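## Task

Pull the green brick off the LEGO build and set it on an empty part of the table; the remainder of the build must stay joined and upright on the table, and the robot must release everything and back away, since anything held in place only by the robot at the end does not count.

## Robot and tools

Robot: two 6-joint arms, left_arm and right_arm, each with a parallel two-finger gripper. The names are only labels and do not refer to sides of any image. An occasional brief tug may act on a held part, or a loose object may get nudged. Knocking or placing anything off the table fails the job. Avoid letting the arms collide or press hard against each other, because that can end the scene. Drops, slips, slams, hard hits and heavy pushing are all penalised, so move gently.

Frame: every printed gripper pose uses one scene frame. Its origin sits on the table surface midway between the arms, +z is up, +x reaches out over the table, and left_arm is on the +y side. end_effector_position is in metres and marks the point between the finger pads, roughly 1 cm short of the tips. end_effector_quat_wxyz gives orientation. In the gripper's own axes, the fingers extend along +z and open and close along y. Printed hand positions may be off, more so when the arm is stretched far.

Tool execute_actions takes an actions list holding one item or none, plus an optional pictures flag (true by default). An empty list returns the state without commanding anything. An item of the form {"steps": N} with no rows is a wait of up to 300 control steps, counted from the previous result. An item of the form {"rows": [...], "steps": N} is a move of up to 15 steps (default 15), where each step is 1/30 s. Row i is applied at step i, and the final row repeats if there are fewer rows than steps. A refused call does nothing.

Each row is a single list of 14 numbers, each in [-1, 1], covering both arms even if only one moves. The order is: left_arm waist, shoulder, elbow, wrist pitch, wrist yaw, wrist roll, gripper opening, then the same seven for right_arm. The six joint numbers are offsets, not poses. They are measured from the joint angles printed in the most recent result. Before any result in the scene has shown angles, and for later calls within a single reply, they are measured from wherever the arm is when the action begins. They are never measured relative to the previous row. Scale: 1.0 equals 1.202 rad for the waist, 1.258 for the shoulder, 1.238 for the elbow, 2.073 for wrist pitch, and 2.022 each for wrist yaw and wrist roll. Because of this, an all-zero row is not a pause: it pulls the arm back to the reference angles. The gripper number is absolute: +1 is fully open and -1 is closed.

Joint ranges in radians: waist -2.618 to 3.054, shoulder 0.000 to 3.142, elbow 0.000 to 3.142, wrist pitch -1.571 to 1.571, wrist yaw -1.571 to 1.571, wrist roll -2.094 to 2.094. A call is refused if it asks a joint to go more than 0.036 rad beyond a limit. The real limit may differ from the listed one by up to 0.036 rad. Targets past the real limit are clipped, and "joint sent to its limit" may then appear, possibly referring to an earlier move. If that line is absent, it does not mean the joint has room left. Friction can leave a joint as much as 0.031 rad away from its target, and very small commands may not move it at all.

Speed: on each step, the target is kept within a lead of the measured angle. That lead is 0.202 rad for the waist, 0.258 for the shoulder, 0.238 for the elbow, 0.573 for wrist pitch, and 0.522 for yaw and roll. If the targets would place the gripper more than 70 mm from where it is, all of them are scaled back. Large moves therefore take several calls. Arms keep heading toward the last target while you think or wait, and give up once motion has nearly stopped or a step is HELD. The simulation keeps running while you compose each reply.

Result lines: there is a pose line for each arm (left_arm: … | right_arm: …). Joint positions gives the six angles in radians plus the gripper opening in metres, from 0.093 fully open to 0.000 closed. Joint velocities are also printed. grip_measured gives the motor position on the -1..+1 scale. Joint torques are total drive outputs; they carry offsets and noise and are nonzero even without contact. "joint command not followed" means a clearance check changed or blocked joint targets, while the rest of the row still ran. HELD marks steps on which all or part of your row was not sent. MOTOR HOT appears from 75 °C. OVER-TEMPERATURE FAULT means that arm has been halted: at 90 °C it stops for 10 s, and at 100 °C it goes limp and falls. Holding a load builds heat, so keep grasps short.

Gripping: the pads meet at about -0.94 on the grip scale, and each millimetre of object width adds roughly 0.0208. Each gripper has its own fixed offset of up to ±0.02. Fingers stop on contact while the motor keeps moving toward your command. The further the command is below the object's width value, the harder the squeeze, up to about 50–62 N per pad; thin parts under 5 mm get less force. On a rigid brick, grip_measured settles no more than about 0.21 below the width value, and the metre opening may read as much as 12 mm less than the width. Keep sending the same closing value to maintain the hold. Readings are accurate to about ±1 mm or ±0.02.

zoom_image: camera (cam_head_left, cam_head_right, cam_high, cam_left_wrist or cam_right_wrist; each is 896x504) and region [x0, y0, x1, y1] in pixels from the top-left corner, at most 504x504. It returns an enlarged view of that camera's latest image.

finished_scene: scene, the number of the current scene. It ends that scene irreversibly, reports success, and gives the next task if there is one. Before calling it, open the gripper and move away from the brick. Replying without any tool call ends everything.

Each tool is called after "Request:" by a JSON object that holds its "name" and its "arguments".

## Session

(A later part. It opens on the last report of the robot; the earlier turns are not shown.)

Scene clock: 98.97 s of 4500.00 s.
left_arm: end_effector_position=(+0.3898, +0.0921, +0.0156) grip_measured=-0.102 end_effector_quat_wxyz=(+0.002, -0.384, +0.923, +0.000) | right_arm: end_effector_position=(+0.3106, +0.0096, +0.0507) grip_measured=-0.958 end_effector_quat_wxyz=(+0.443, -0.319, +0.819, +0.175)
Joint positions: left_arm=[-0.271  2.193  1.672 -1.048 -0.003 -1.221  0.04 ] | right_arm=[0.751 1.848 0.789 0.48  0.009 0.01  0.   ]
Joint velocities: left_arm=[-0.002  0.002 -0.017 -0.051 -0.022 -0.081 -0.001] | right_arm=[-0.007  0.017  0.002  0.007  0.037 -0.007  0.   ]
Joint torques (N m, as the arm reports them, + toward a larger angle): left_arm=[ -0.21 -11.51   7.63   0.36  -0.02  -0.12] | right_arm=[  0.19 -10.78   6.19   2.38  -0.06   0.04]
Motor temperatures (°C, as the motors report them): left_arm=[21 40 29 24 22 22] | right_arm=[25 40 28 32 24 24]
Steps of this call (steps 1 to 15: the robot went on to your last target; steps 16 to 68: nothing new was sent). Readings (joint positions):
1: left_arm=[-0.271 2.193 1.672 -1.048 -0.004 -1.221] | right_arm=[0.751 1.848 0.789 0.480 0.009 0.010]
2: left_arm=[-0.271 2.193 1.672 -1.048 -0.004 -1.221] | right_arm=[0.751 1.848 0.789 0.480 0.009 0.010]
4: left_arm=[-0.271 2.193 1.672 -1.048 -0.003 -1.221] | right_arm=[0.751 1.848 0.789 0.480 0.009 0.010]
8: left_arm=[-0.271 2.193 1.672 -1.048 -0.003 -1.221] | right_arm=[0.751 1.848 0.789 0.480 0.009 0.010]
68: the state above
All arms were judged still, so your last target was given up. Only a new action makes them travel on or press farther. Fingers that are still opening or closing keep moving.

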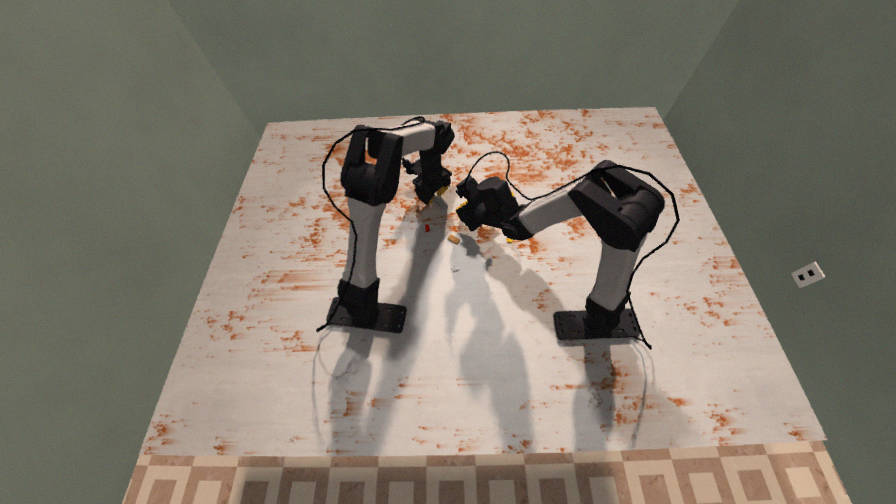

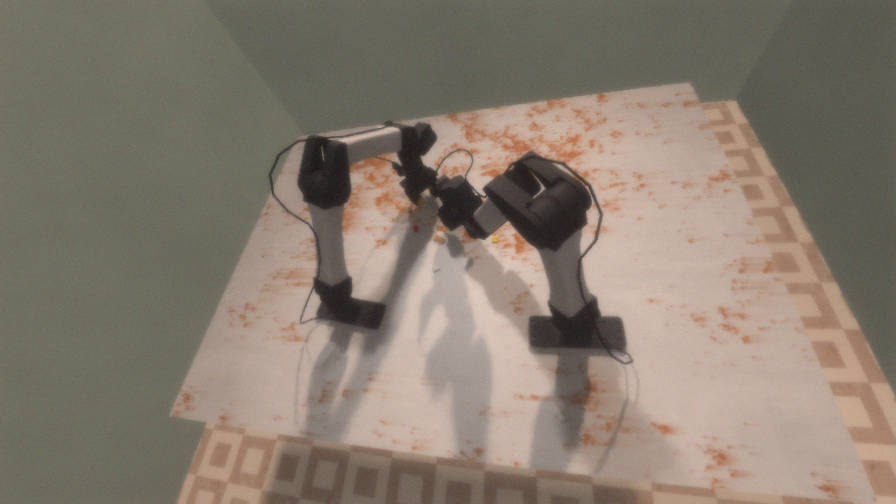

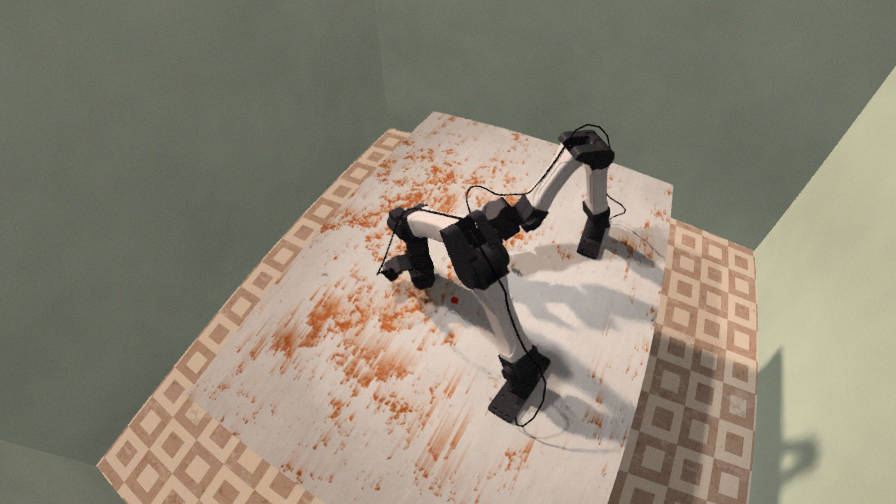

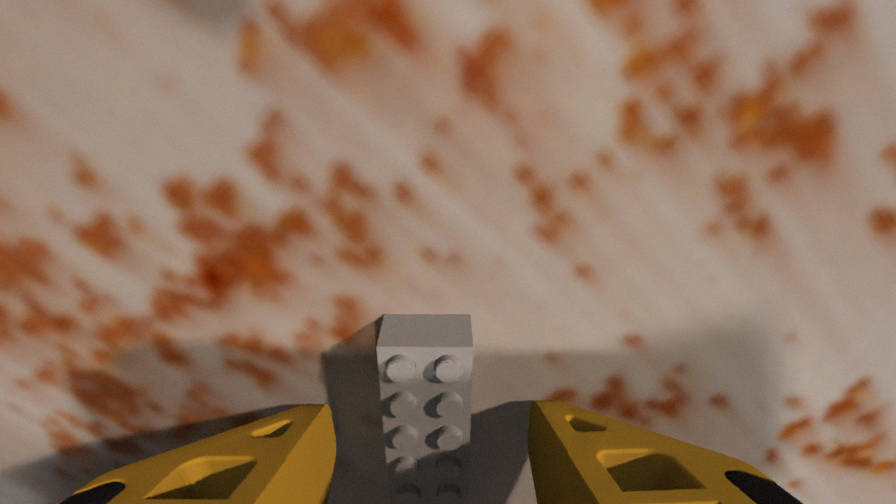

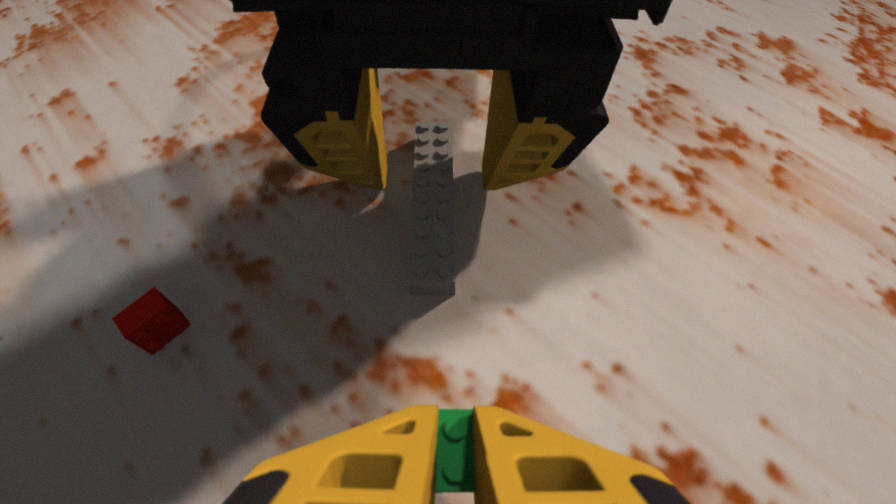

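Request:
{"name": "execute_actions", "arguments": {"actions": [{"rows":[[0,-0.04,0.02,-0.02,0,0,-0.1,0,0.03,-0.015,0.025,0,0,-1],[0,-0.08,0.04,-0.05,0,0,-0.1,0,0.055,-0.03,0.05,0,0,-1],[0,-0.12,0.04,-0.07,0,0,-0.1,0,0.07,-0.045,0.072,0,0,-1]],"steps":15}]}}

Scene clock: 100.33 s of 4500.00 s.
left_arm: end_effector_position=(+0.3868, +0.0935, +0.0953) grip_measured=-0.102 end_effector_quat_wxyz=(+0.037, -0.384, +0.922, -0.039) | right_arm: end_effector_position=(+0.3076, +0.0068, +0.0217) grip_measured=-0.958 end_effector_quat_wxyz=(+0.441, -0.320, +0.821, +0.174)
Joint positions: left_arm=[-0.271  2.024  1.725 -1.165 -0.003 -1.221  0.04 ] | right_arm=[0.751 1.935 0.747 0.604 0.009 0.01  0.   ]
Joint velocities: left_arm=[-0.002  0.007 -0.017  0.007  0.022 -0.007 -0.001] | right_arm=[ 0.002 -0.012 -0.007  0.051 -0.007 -0.066  0.   ]
Joint torques (N m, as the arm reports them, + toward a larger angle): left_arm=[-0.27 -8.92  7.81  0.45 -0.1  -0.09] | right_arm=[ 0.21 -9.99  5.49  2.44 -0.04  0.04]
Motor temperatures (°C, as the motors report them): left_arm=[21 40 29 24 22 22] | right_arm=[25 39 27 32 24 24]
Steps of this call (steps 1 to 26: nothing new was sent; steps 27 to 41: all 15 steps of this action). Readings (joint positions):
27: left_arm=[-0.271 2.189 1.672 -1.049 -0.003 -1.221] | right_arm=[0.751 1.850 0.789 0.485 0.009 0.010]
28: left_arm=[-0.271 2.179 1.673 -1.061 -0.003 -1.221] | right_arm=[0.751 1.860 0.789 0.503 0.009 0.010]
30: left_arm=[-0.271 2.129 1.676 -1.102 -0.003 -1.221] | right_arm=[0.751 1.892 0.779 0.556 0.009 0.010]
34: left_arm=[-0.271 2.032 1.716 -1.145 -0.003 -1.221] | right_arm=[0.751 1.932 0.751 0.580 0.009 0.010]
41: the state above

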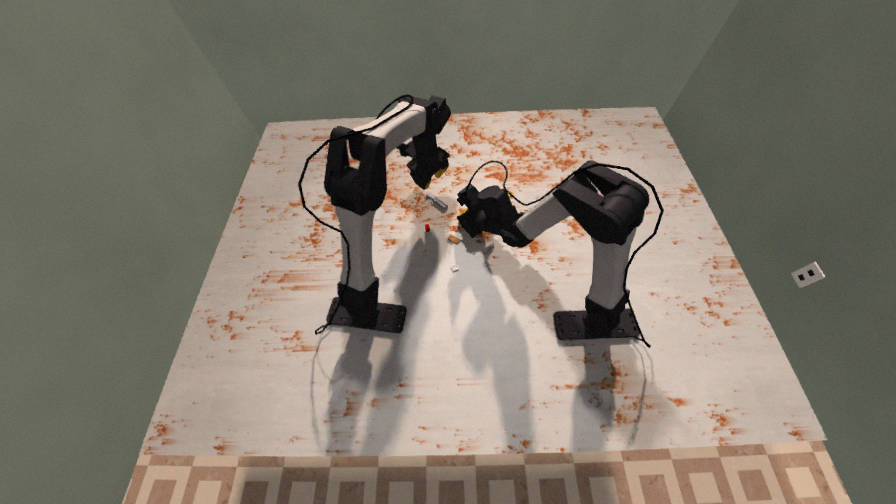

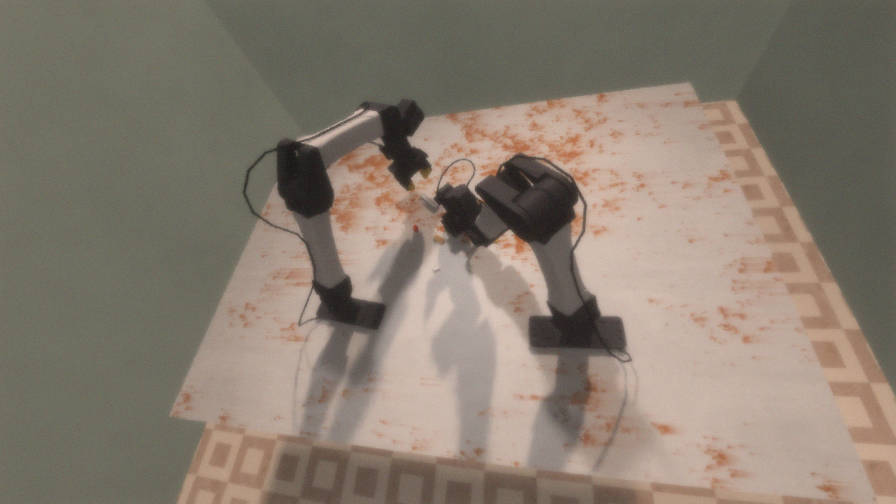

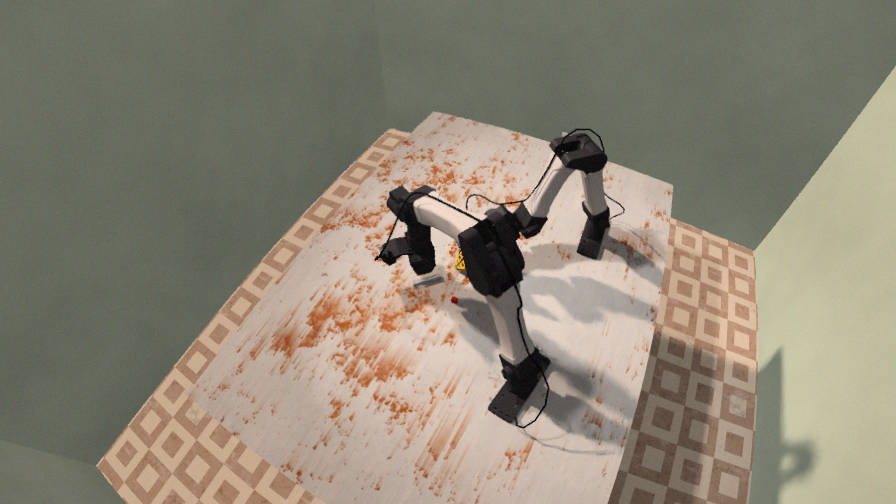

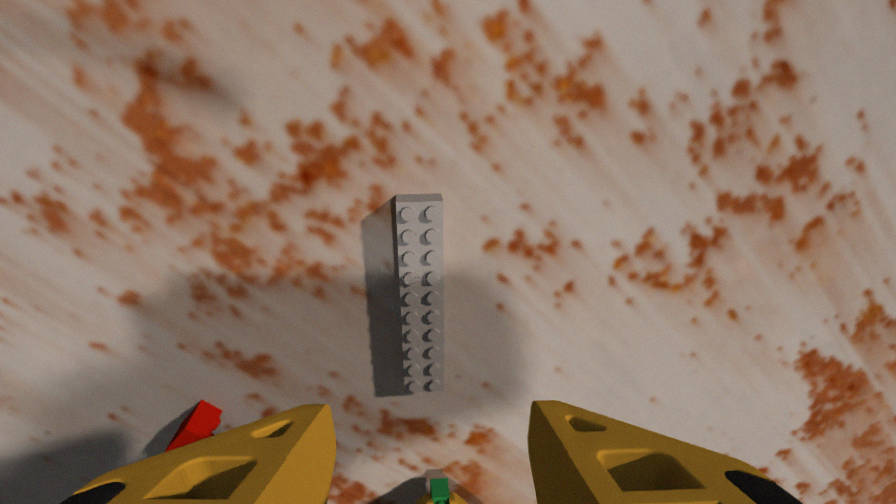

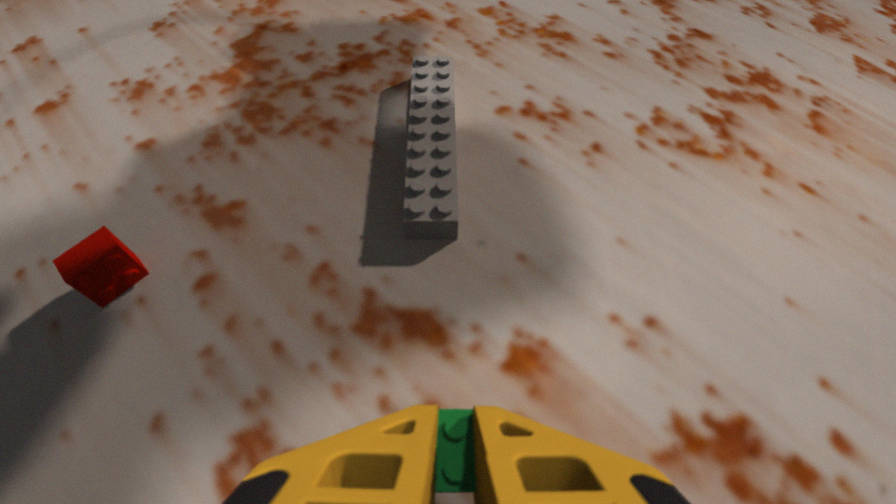

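Request:
{"name": "execute_actions", "arguments": {"actions": [{"rows":[[0.05,-0.03,0,0,0,0,0.3,0,0.009,0,0.008,0,0,-1],[0.1,-0.06,0,0,0,0,0.3,0,0.009,0,0.008,0,0,-1],[0.2,-0.1,0,0,0,0,0.3,0,0.009,0,0.008,0,0,-1],[0.3,-0.1,0,0,0,0,0.3,0,0.009,0,0.008,0,0,-1],[0.35,-0.1,0,0,0,0,0.3,0,0.009,0,0.008,0,0,-1],[0.4,-0.1,0,0,0,0,0.3,0,0.009,0,0.008,0,0,-0.8],[0.4,-0.1,0,0,0,0,0.3,0,0.009,0,0.008,0,0,-0.65],[0.4,-0.1,0,0,0,0,0.3,0,0.009,0,0.008,0,0,-0.5],[0.4,-0.1,0,0,0,0,0.3,0,0.009,0,0.008,0,0,-0.3]],"steps":15}]}}

Scene clock: 101.70 s of 4500.00 s.
left_arm: end_effector_position=(+0.4236, +0.3014, +0.1448) grip_measured=+0.298 end_effector_quat_wxyz=(+0.104, -0.601, +0.790, -0.058) | right_arm: end_effector_position=(+0.3085, +0.0077, +0.0235) grip_measured=-0.302 end_effector_quat_wxyz=(+0.444, -0.319, +0.819, +0.175)
Joint positions: left_arm=[ 0.24   1.899  1.725 -1.16  -0.016 -1.221  0.06 ] | right_arm=[0.751 1.935 0.747 0.614 0.009 0.01  0.031]
Joint velocities: left_arm=[-0.178  0.007  0.002 -0.051 -0.037  0.007 -0.   ] | right_arm=[-0.007 -0.002  0.007  0.022  0.037  0.022 -0.001]
Joint torques (N m, as the arm reports them, + toward a larger angle): left_arm=[-1.86 -9.68  8.5   0.85  0.02 -0.09] | right_arm=[ 0.22 -9.05  6.81  2.39 -0.04  0.05]
Motor temperatures (°C, as the motors report them): left_arm=[21 40 29 24 22 22] | right_arm=[25 39 27 32 24 24]
Steps of this call (steps 1 to 15: the robot went on to your last target; steps 16 to 26: nothing new was sent; steps 27 to 41: all 15 steps of this action). Readings (joint positions):
27: left_arm=[-0.268 2.021 1.725 -1.172 -0.001 -1.221] | right_arm=[0.751 1.935 0.747 0.614 0.009 0.010]
28: left_arm=[-0.255 2.014 1.725 -1.172 0.002 -1.221] | right_arm=[0.751 1.935 0.747 0.614 0.009 0.010]
30: left_arm=[-0.191 1.981 1.725 -1.172 0.009 -1.221] | right_arm=[0.751 1.935 0.747 0.614 0.009 0.010]
34: left_arm=[0.026 1.910 1.725 -1.164 0.008 -1.221] | right_arm=[0.751 1.935 0.747 0.614 0.009 0.010]
41: the state above

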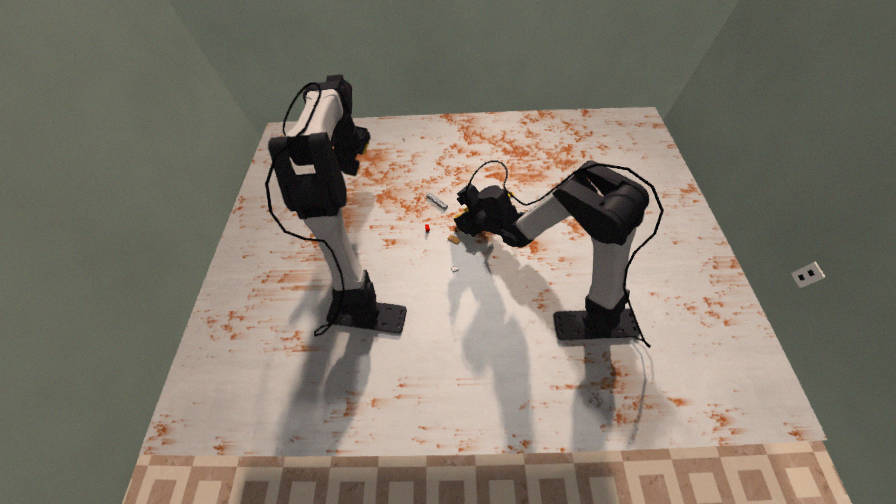

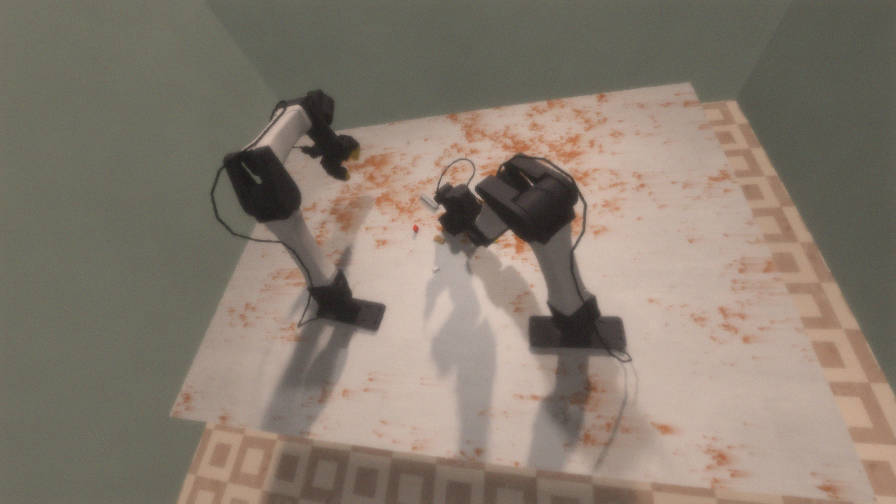

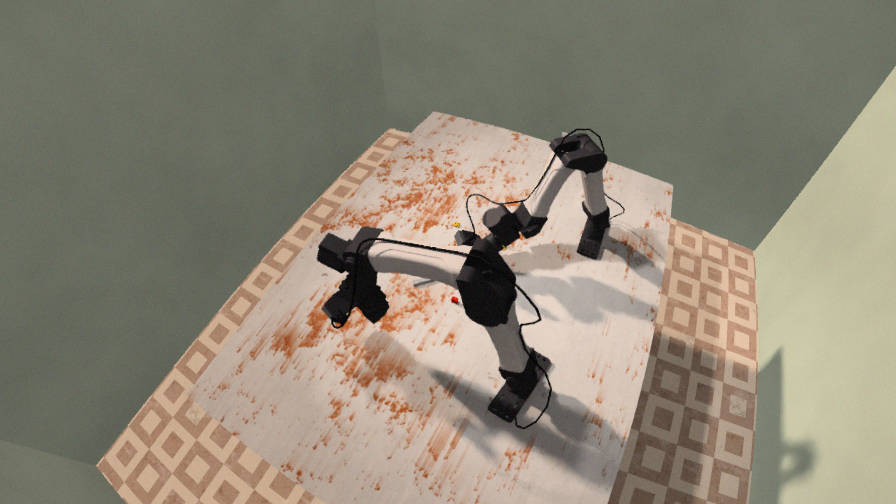

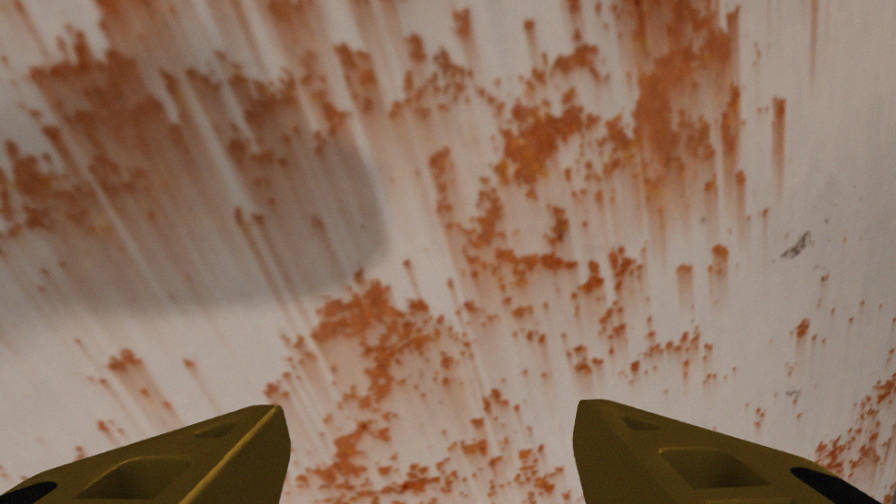

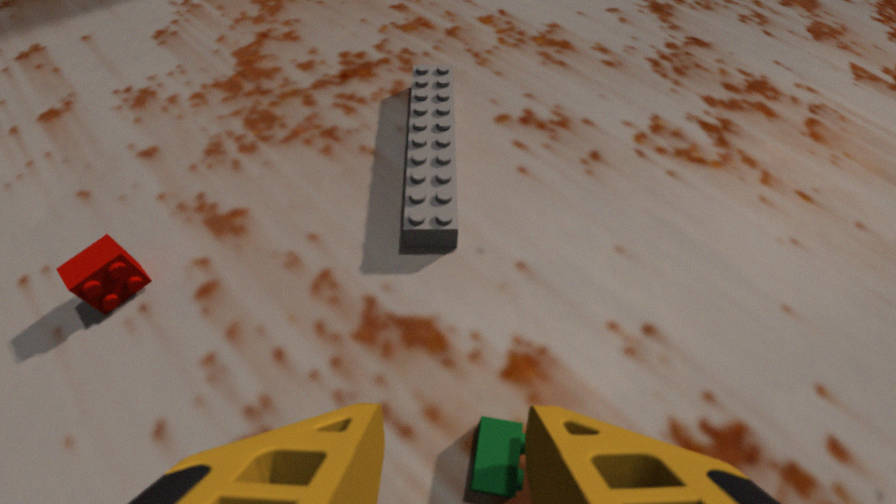

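Request:
{"name": "execute_actions", "arguments": {"actions": [{"rows":[[0,0,0,0,0,0,0.3,0,0,0,0,0,0,0.1],[0,0,0,0,0,0,0.3,0,0,0,0,0,0,0.3],[0,0,0,0,0,0,0.3,0,-0.03,0,0,0,0,0.3],[0,0,0,0,0,0,0.3,0,-0.07,0,0,0,0,0.3],[0,0,0,0,0,0,0.3,0,-0.12,0,0,0,0,0.3],[0,0,0,0,0,0,0.3,0,-0.18,0,0,0,0,0.3],[0,0,0,0,0,0,0.3,-0.05,-0.22,0,0,0,0,0.3],[0,0,0,0,0,0,0.3,-0.12,-0.25,0,0,0,0,0.3],[0,0,0,0,0,0,0.3,-0.2,-0.25,0,0,0,0,0.3],[0,0,0,0,0,0,0.3,-0.3,-0.25,0,0,0,0,0.3],[0,0,0,0,0,0,0.3,-0.4,-0.25,0,0,0,0,0.3]],"steps":15}]}}

Request:
{"name": "execute_actions", "arguments": {"actions": [{"steps":12}]}}

Scene clock: 103.73 s of 4500.00 s.
left_arm: end_effector_position=(+0.4240, +0.2961, +0.1448) grip_measured=+0.298 end_effector_quat_wxyz=(+0.102, -0.597, +0.793, -0.060) | right_arm: end_effector_position=(+0.4096, -0.1394, +0.1688) grip_measured=+0.298 end_effector_quat_wxyz=(+0.604, -0.142, +0.775, +0.117)
Joint positions: left_arm=[ 0.229  1.899  1.725 -1.16  -0.01  -1.221  0.06 ] | right_arm=[ 0.363  1.622  0.747  0.63  -0.002  0.01   0.06 ]
Joint velocities: left_arm=[ 0.002  0.017  0.002 -0.022  0.037  0.022 -0.001] | right_arm=[-1.712 -0.012  0.002 -0.037  0.168  0.081 -0.   ]
Joint torques (N m, as the arm reports them, + toward a larger angle): left_arm=[ 0.76 -9.48  8.4   0.92 -0.16 -0.09] | right_arm=[ 1.32 -8.49  8.61  2.31 -0.03  0.01]
Motor temperatures (°C, as the motors report them): left_arm=[21 40 29 24 22 22] | right_arm=[25 39 27 32 24 24]
Steps of this call (steps 1 to 30: the robot went on to your last target; steps 31 to 46: nothing new was sent; steps 47 to 61: all 15 steps of this action). Readings (joint positions):
47: left_arm=[0.218 1.899 1.725 -1.160 -0.010 -1.221] | right_arm=[0.751 1.935 0.747 0.614 0.009 0.010]
48: left_arm=[0.220 1.899 1.725 -1.160 -0.010 -1.221] | right_arm=[0.751 1.935 0.747 0.614 0.009 0.010]
50: left_arm=[0.225 1.899 1.725 -1.160 -0.010 -1.221] | right_arm=[0.751 1.923 0.747 0.606 0.009 0.010]
54: left_arm=[0.229 1.899 1.725 -1.160 -0.010 -1.221] | right_arm=[0.732 1.771 0.747 0.575 0.002 0.010]
61: the state above

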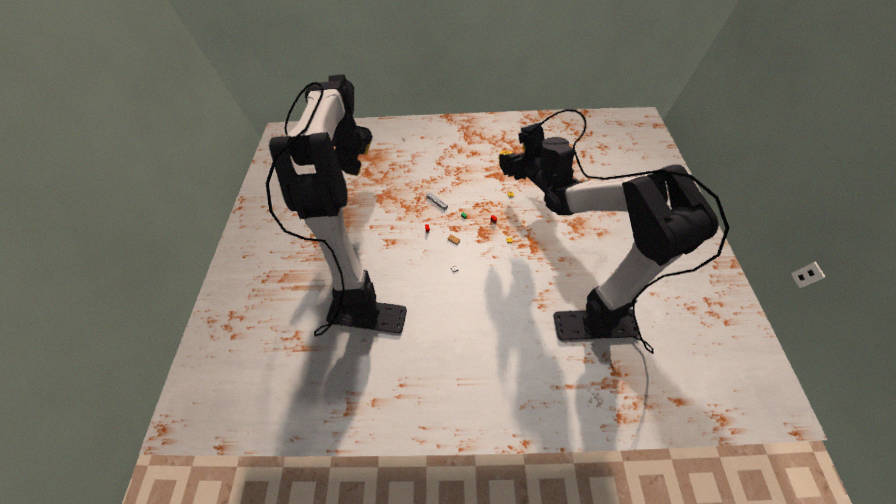

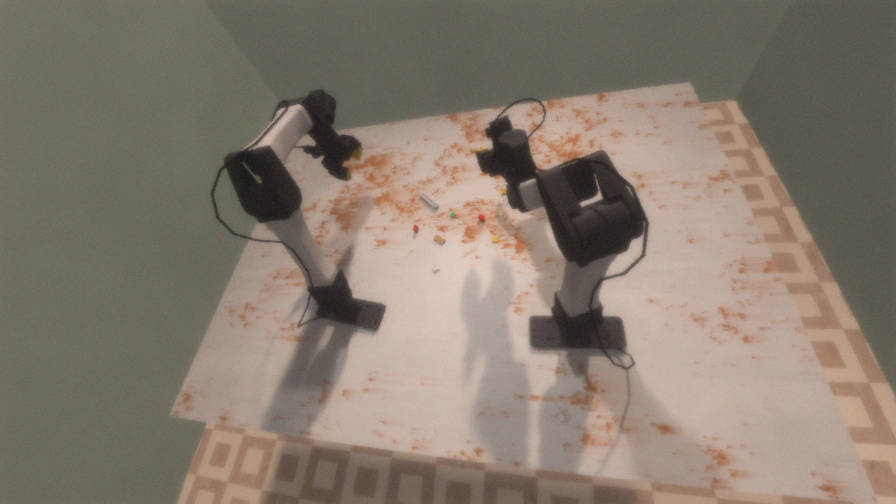

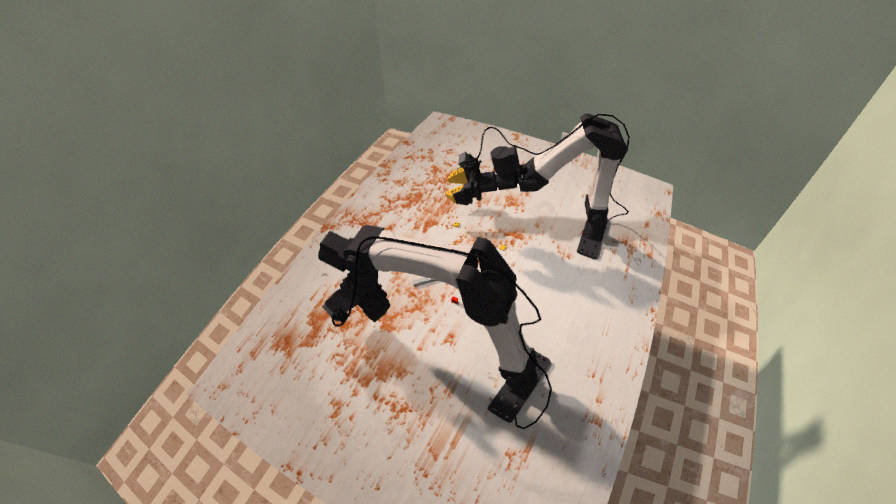

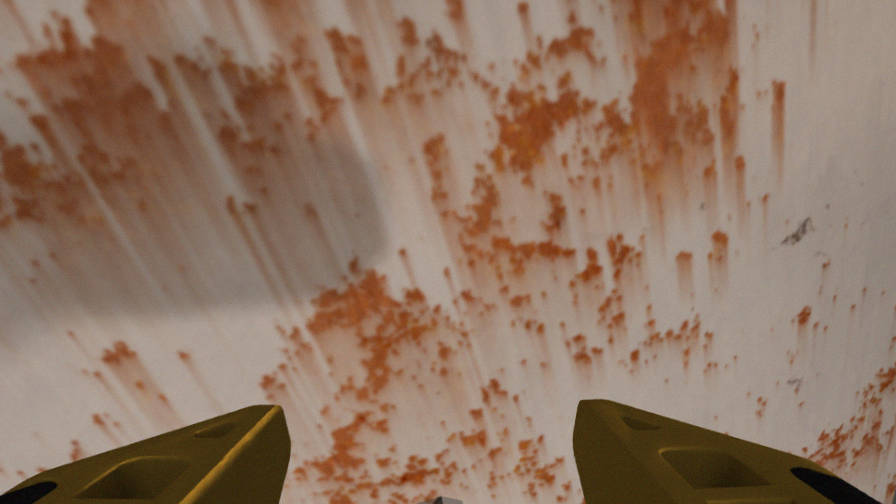

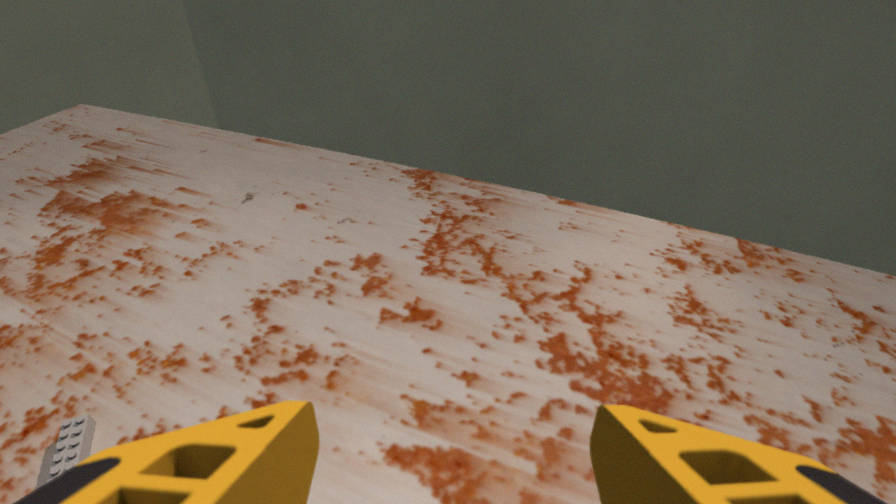

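Scene clock: 104.13 s of 4500.00 s.
left_arm: end_effector_position=(+0.4240, +0.2961, +0.1448) grip_measured=+0.298 end_effector_quat_wxyz=(+0.102, -0.597, +0.793, -0.060) | right_arm: end_effector_position=(+0.4245, -0.1869, +0.1663) grip_measured=+0.298 end_effector_quat_wxyz=(+0.606, -0.098, +0.785, +0.079)
Joint positions: left_arm=[ 0.229  1.899  1.725 -1.16  -0.01  -1.221  0.06 ] | right_arm=[0.264 1.622 0.747 0.62  0.016 0.01  0.06 ]
Joint velocities: left_arm=[ 0.017  0.012 -0.007 -0.051 -0.095 -0.037 -0.   ] | right_arm=[-0.002 -0.002  0.012 -0.081 -0.007 -0.007  0.001]
Joint torques (N m, as the arm reports them, + toward a larger angle): left_arm=[ 0.68 -9.5   8.4   0.92 -0.17 -0.1 ] | right_arm=[ 0.7  -8.47  8.59  2.41 -0.11  0.05]
Motor temperatures (°C, as the motors report them): left_arm=[21 40 29 24 22 22] | right_arm=[25 39 27 32 24 24]
Steps of this call (steps 1 to 12: the robot went on to your last target). Readings (joint positions):
1: left_arm=[0.229 1.899 1.725 -1.160 -0.010 -1.221] | right_arm=[0.311 1.622 0.747 0.627 0.005 0.010]
2: left_arm=[0.229 1.899 1.725 -1.160 -0.010 -1.221] | right_arm=[0.273 1.622 0.747 0.624 0.014 0.010]
4: left_arm=[0.229 1.899 1.725 -1.160 -0.010 -1.221] | right_arm=[0.248 1.622 0.747 0.622 0.023 0.010]
8: left_arm=[0.229 1.899 1.725 -1.160 -0.010 -1.221] | right_arm=[0.262 1.622 0.747 0.620 0.019 0.010]
12: the state above

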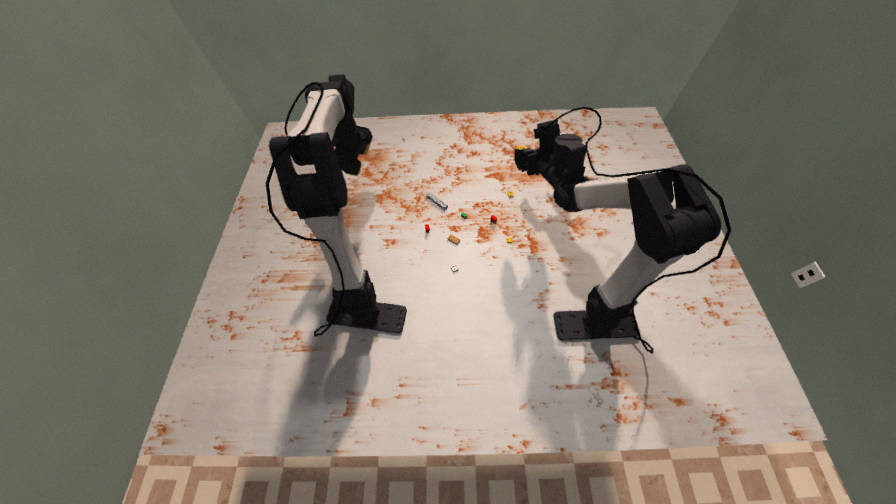

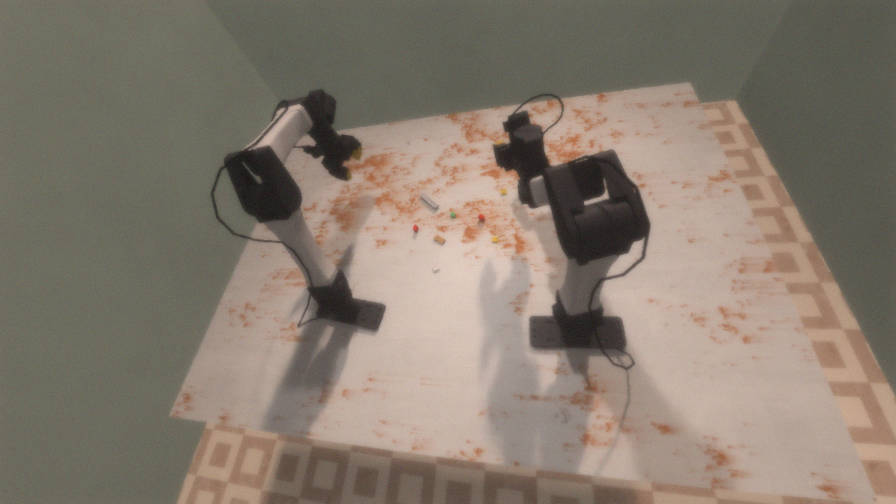

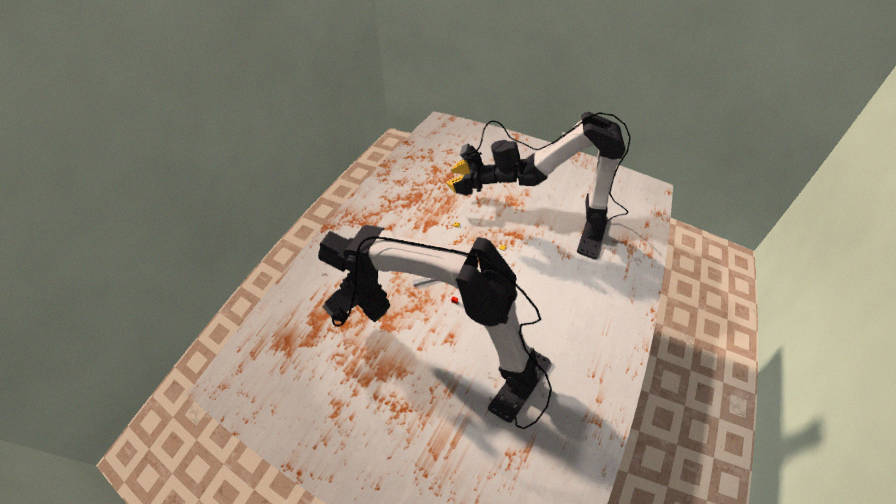

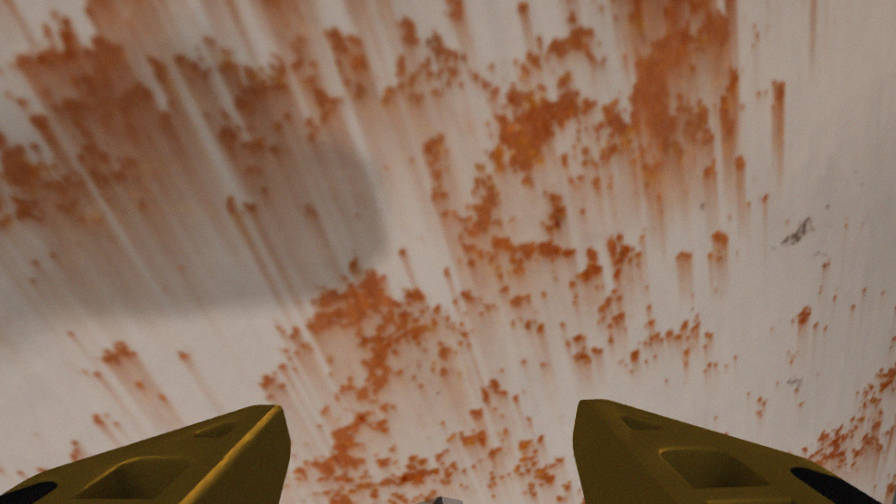

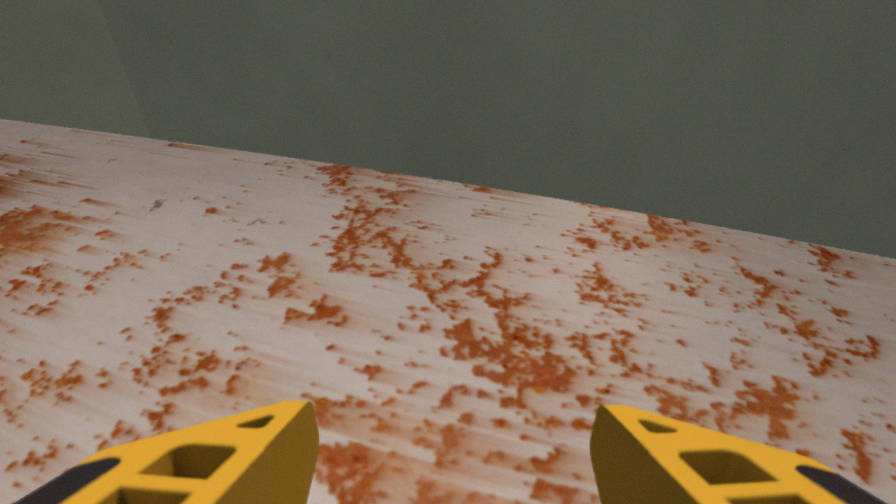

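Request:
{"name": "zoom_image", "arguments": {"camera": "cam_head_left", "region": [400,170,540,280]}}

Region (400, 170, 540, 280) of cam_head_left's 896x504 image, scaled by 3.600, with more detail than that image has; it fills the top 396 rows of this view, and the rest is white.

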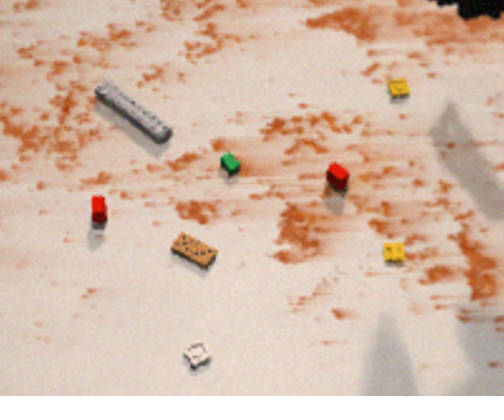

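Request:
{"name": "finished_scene", "arguments": {"scene": 1}}

The scene is finished: the task was done.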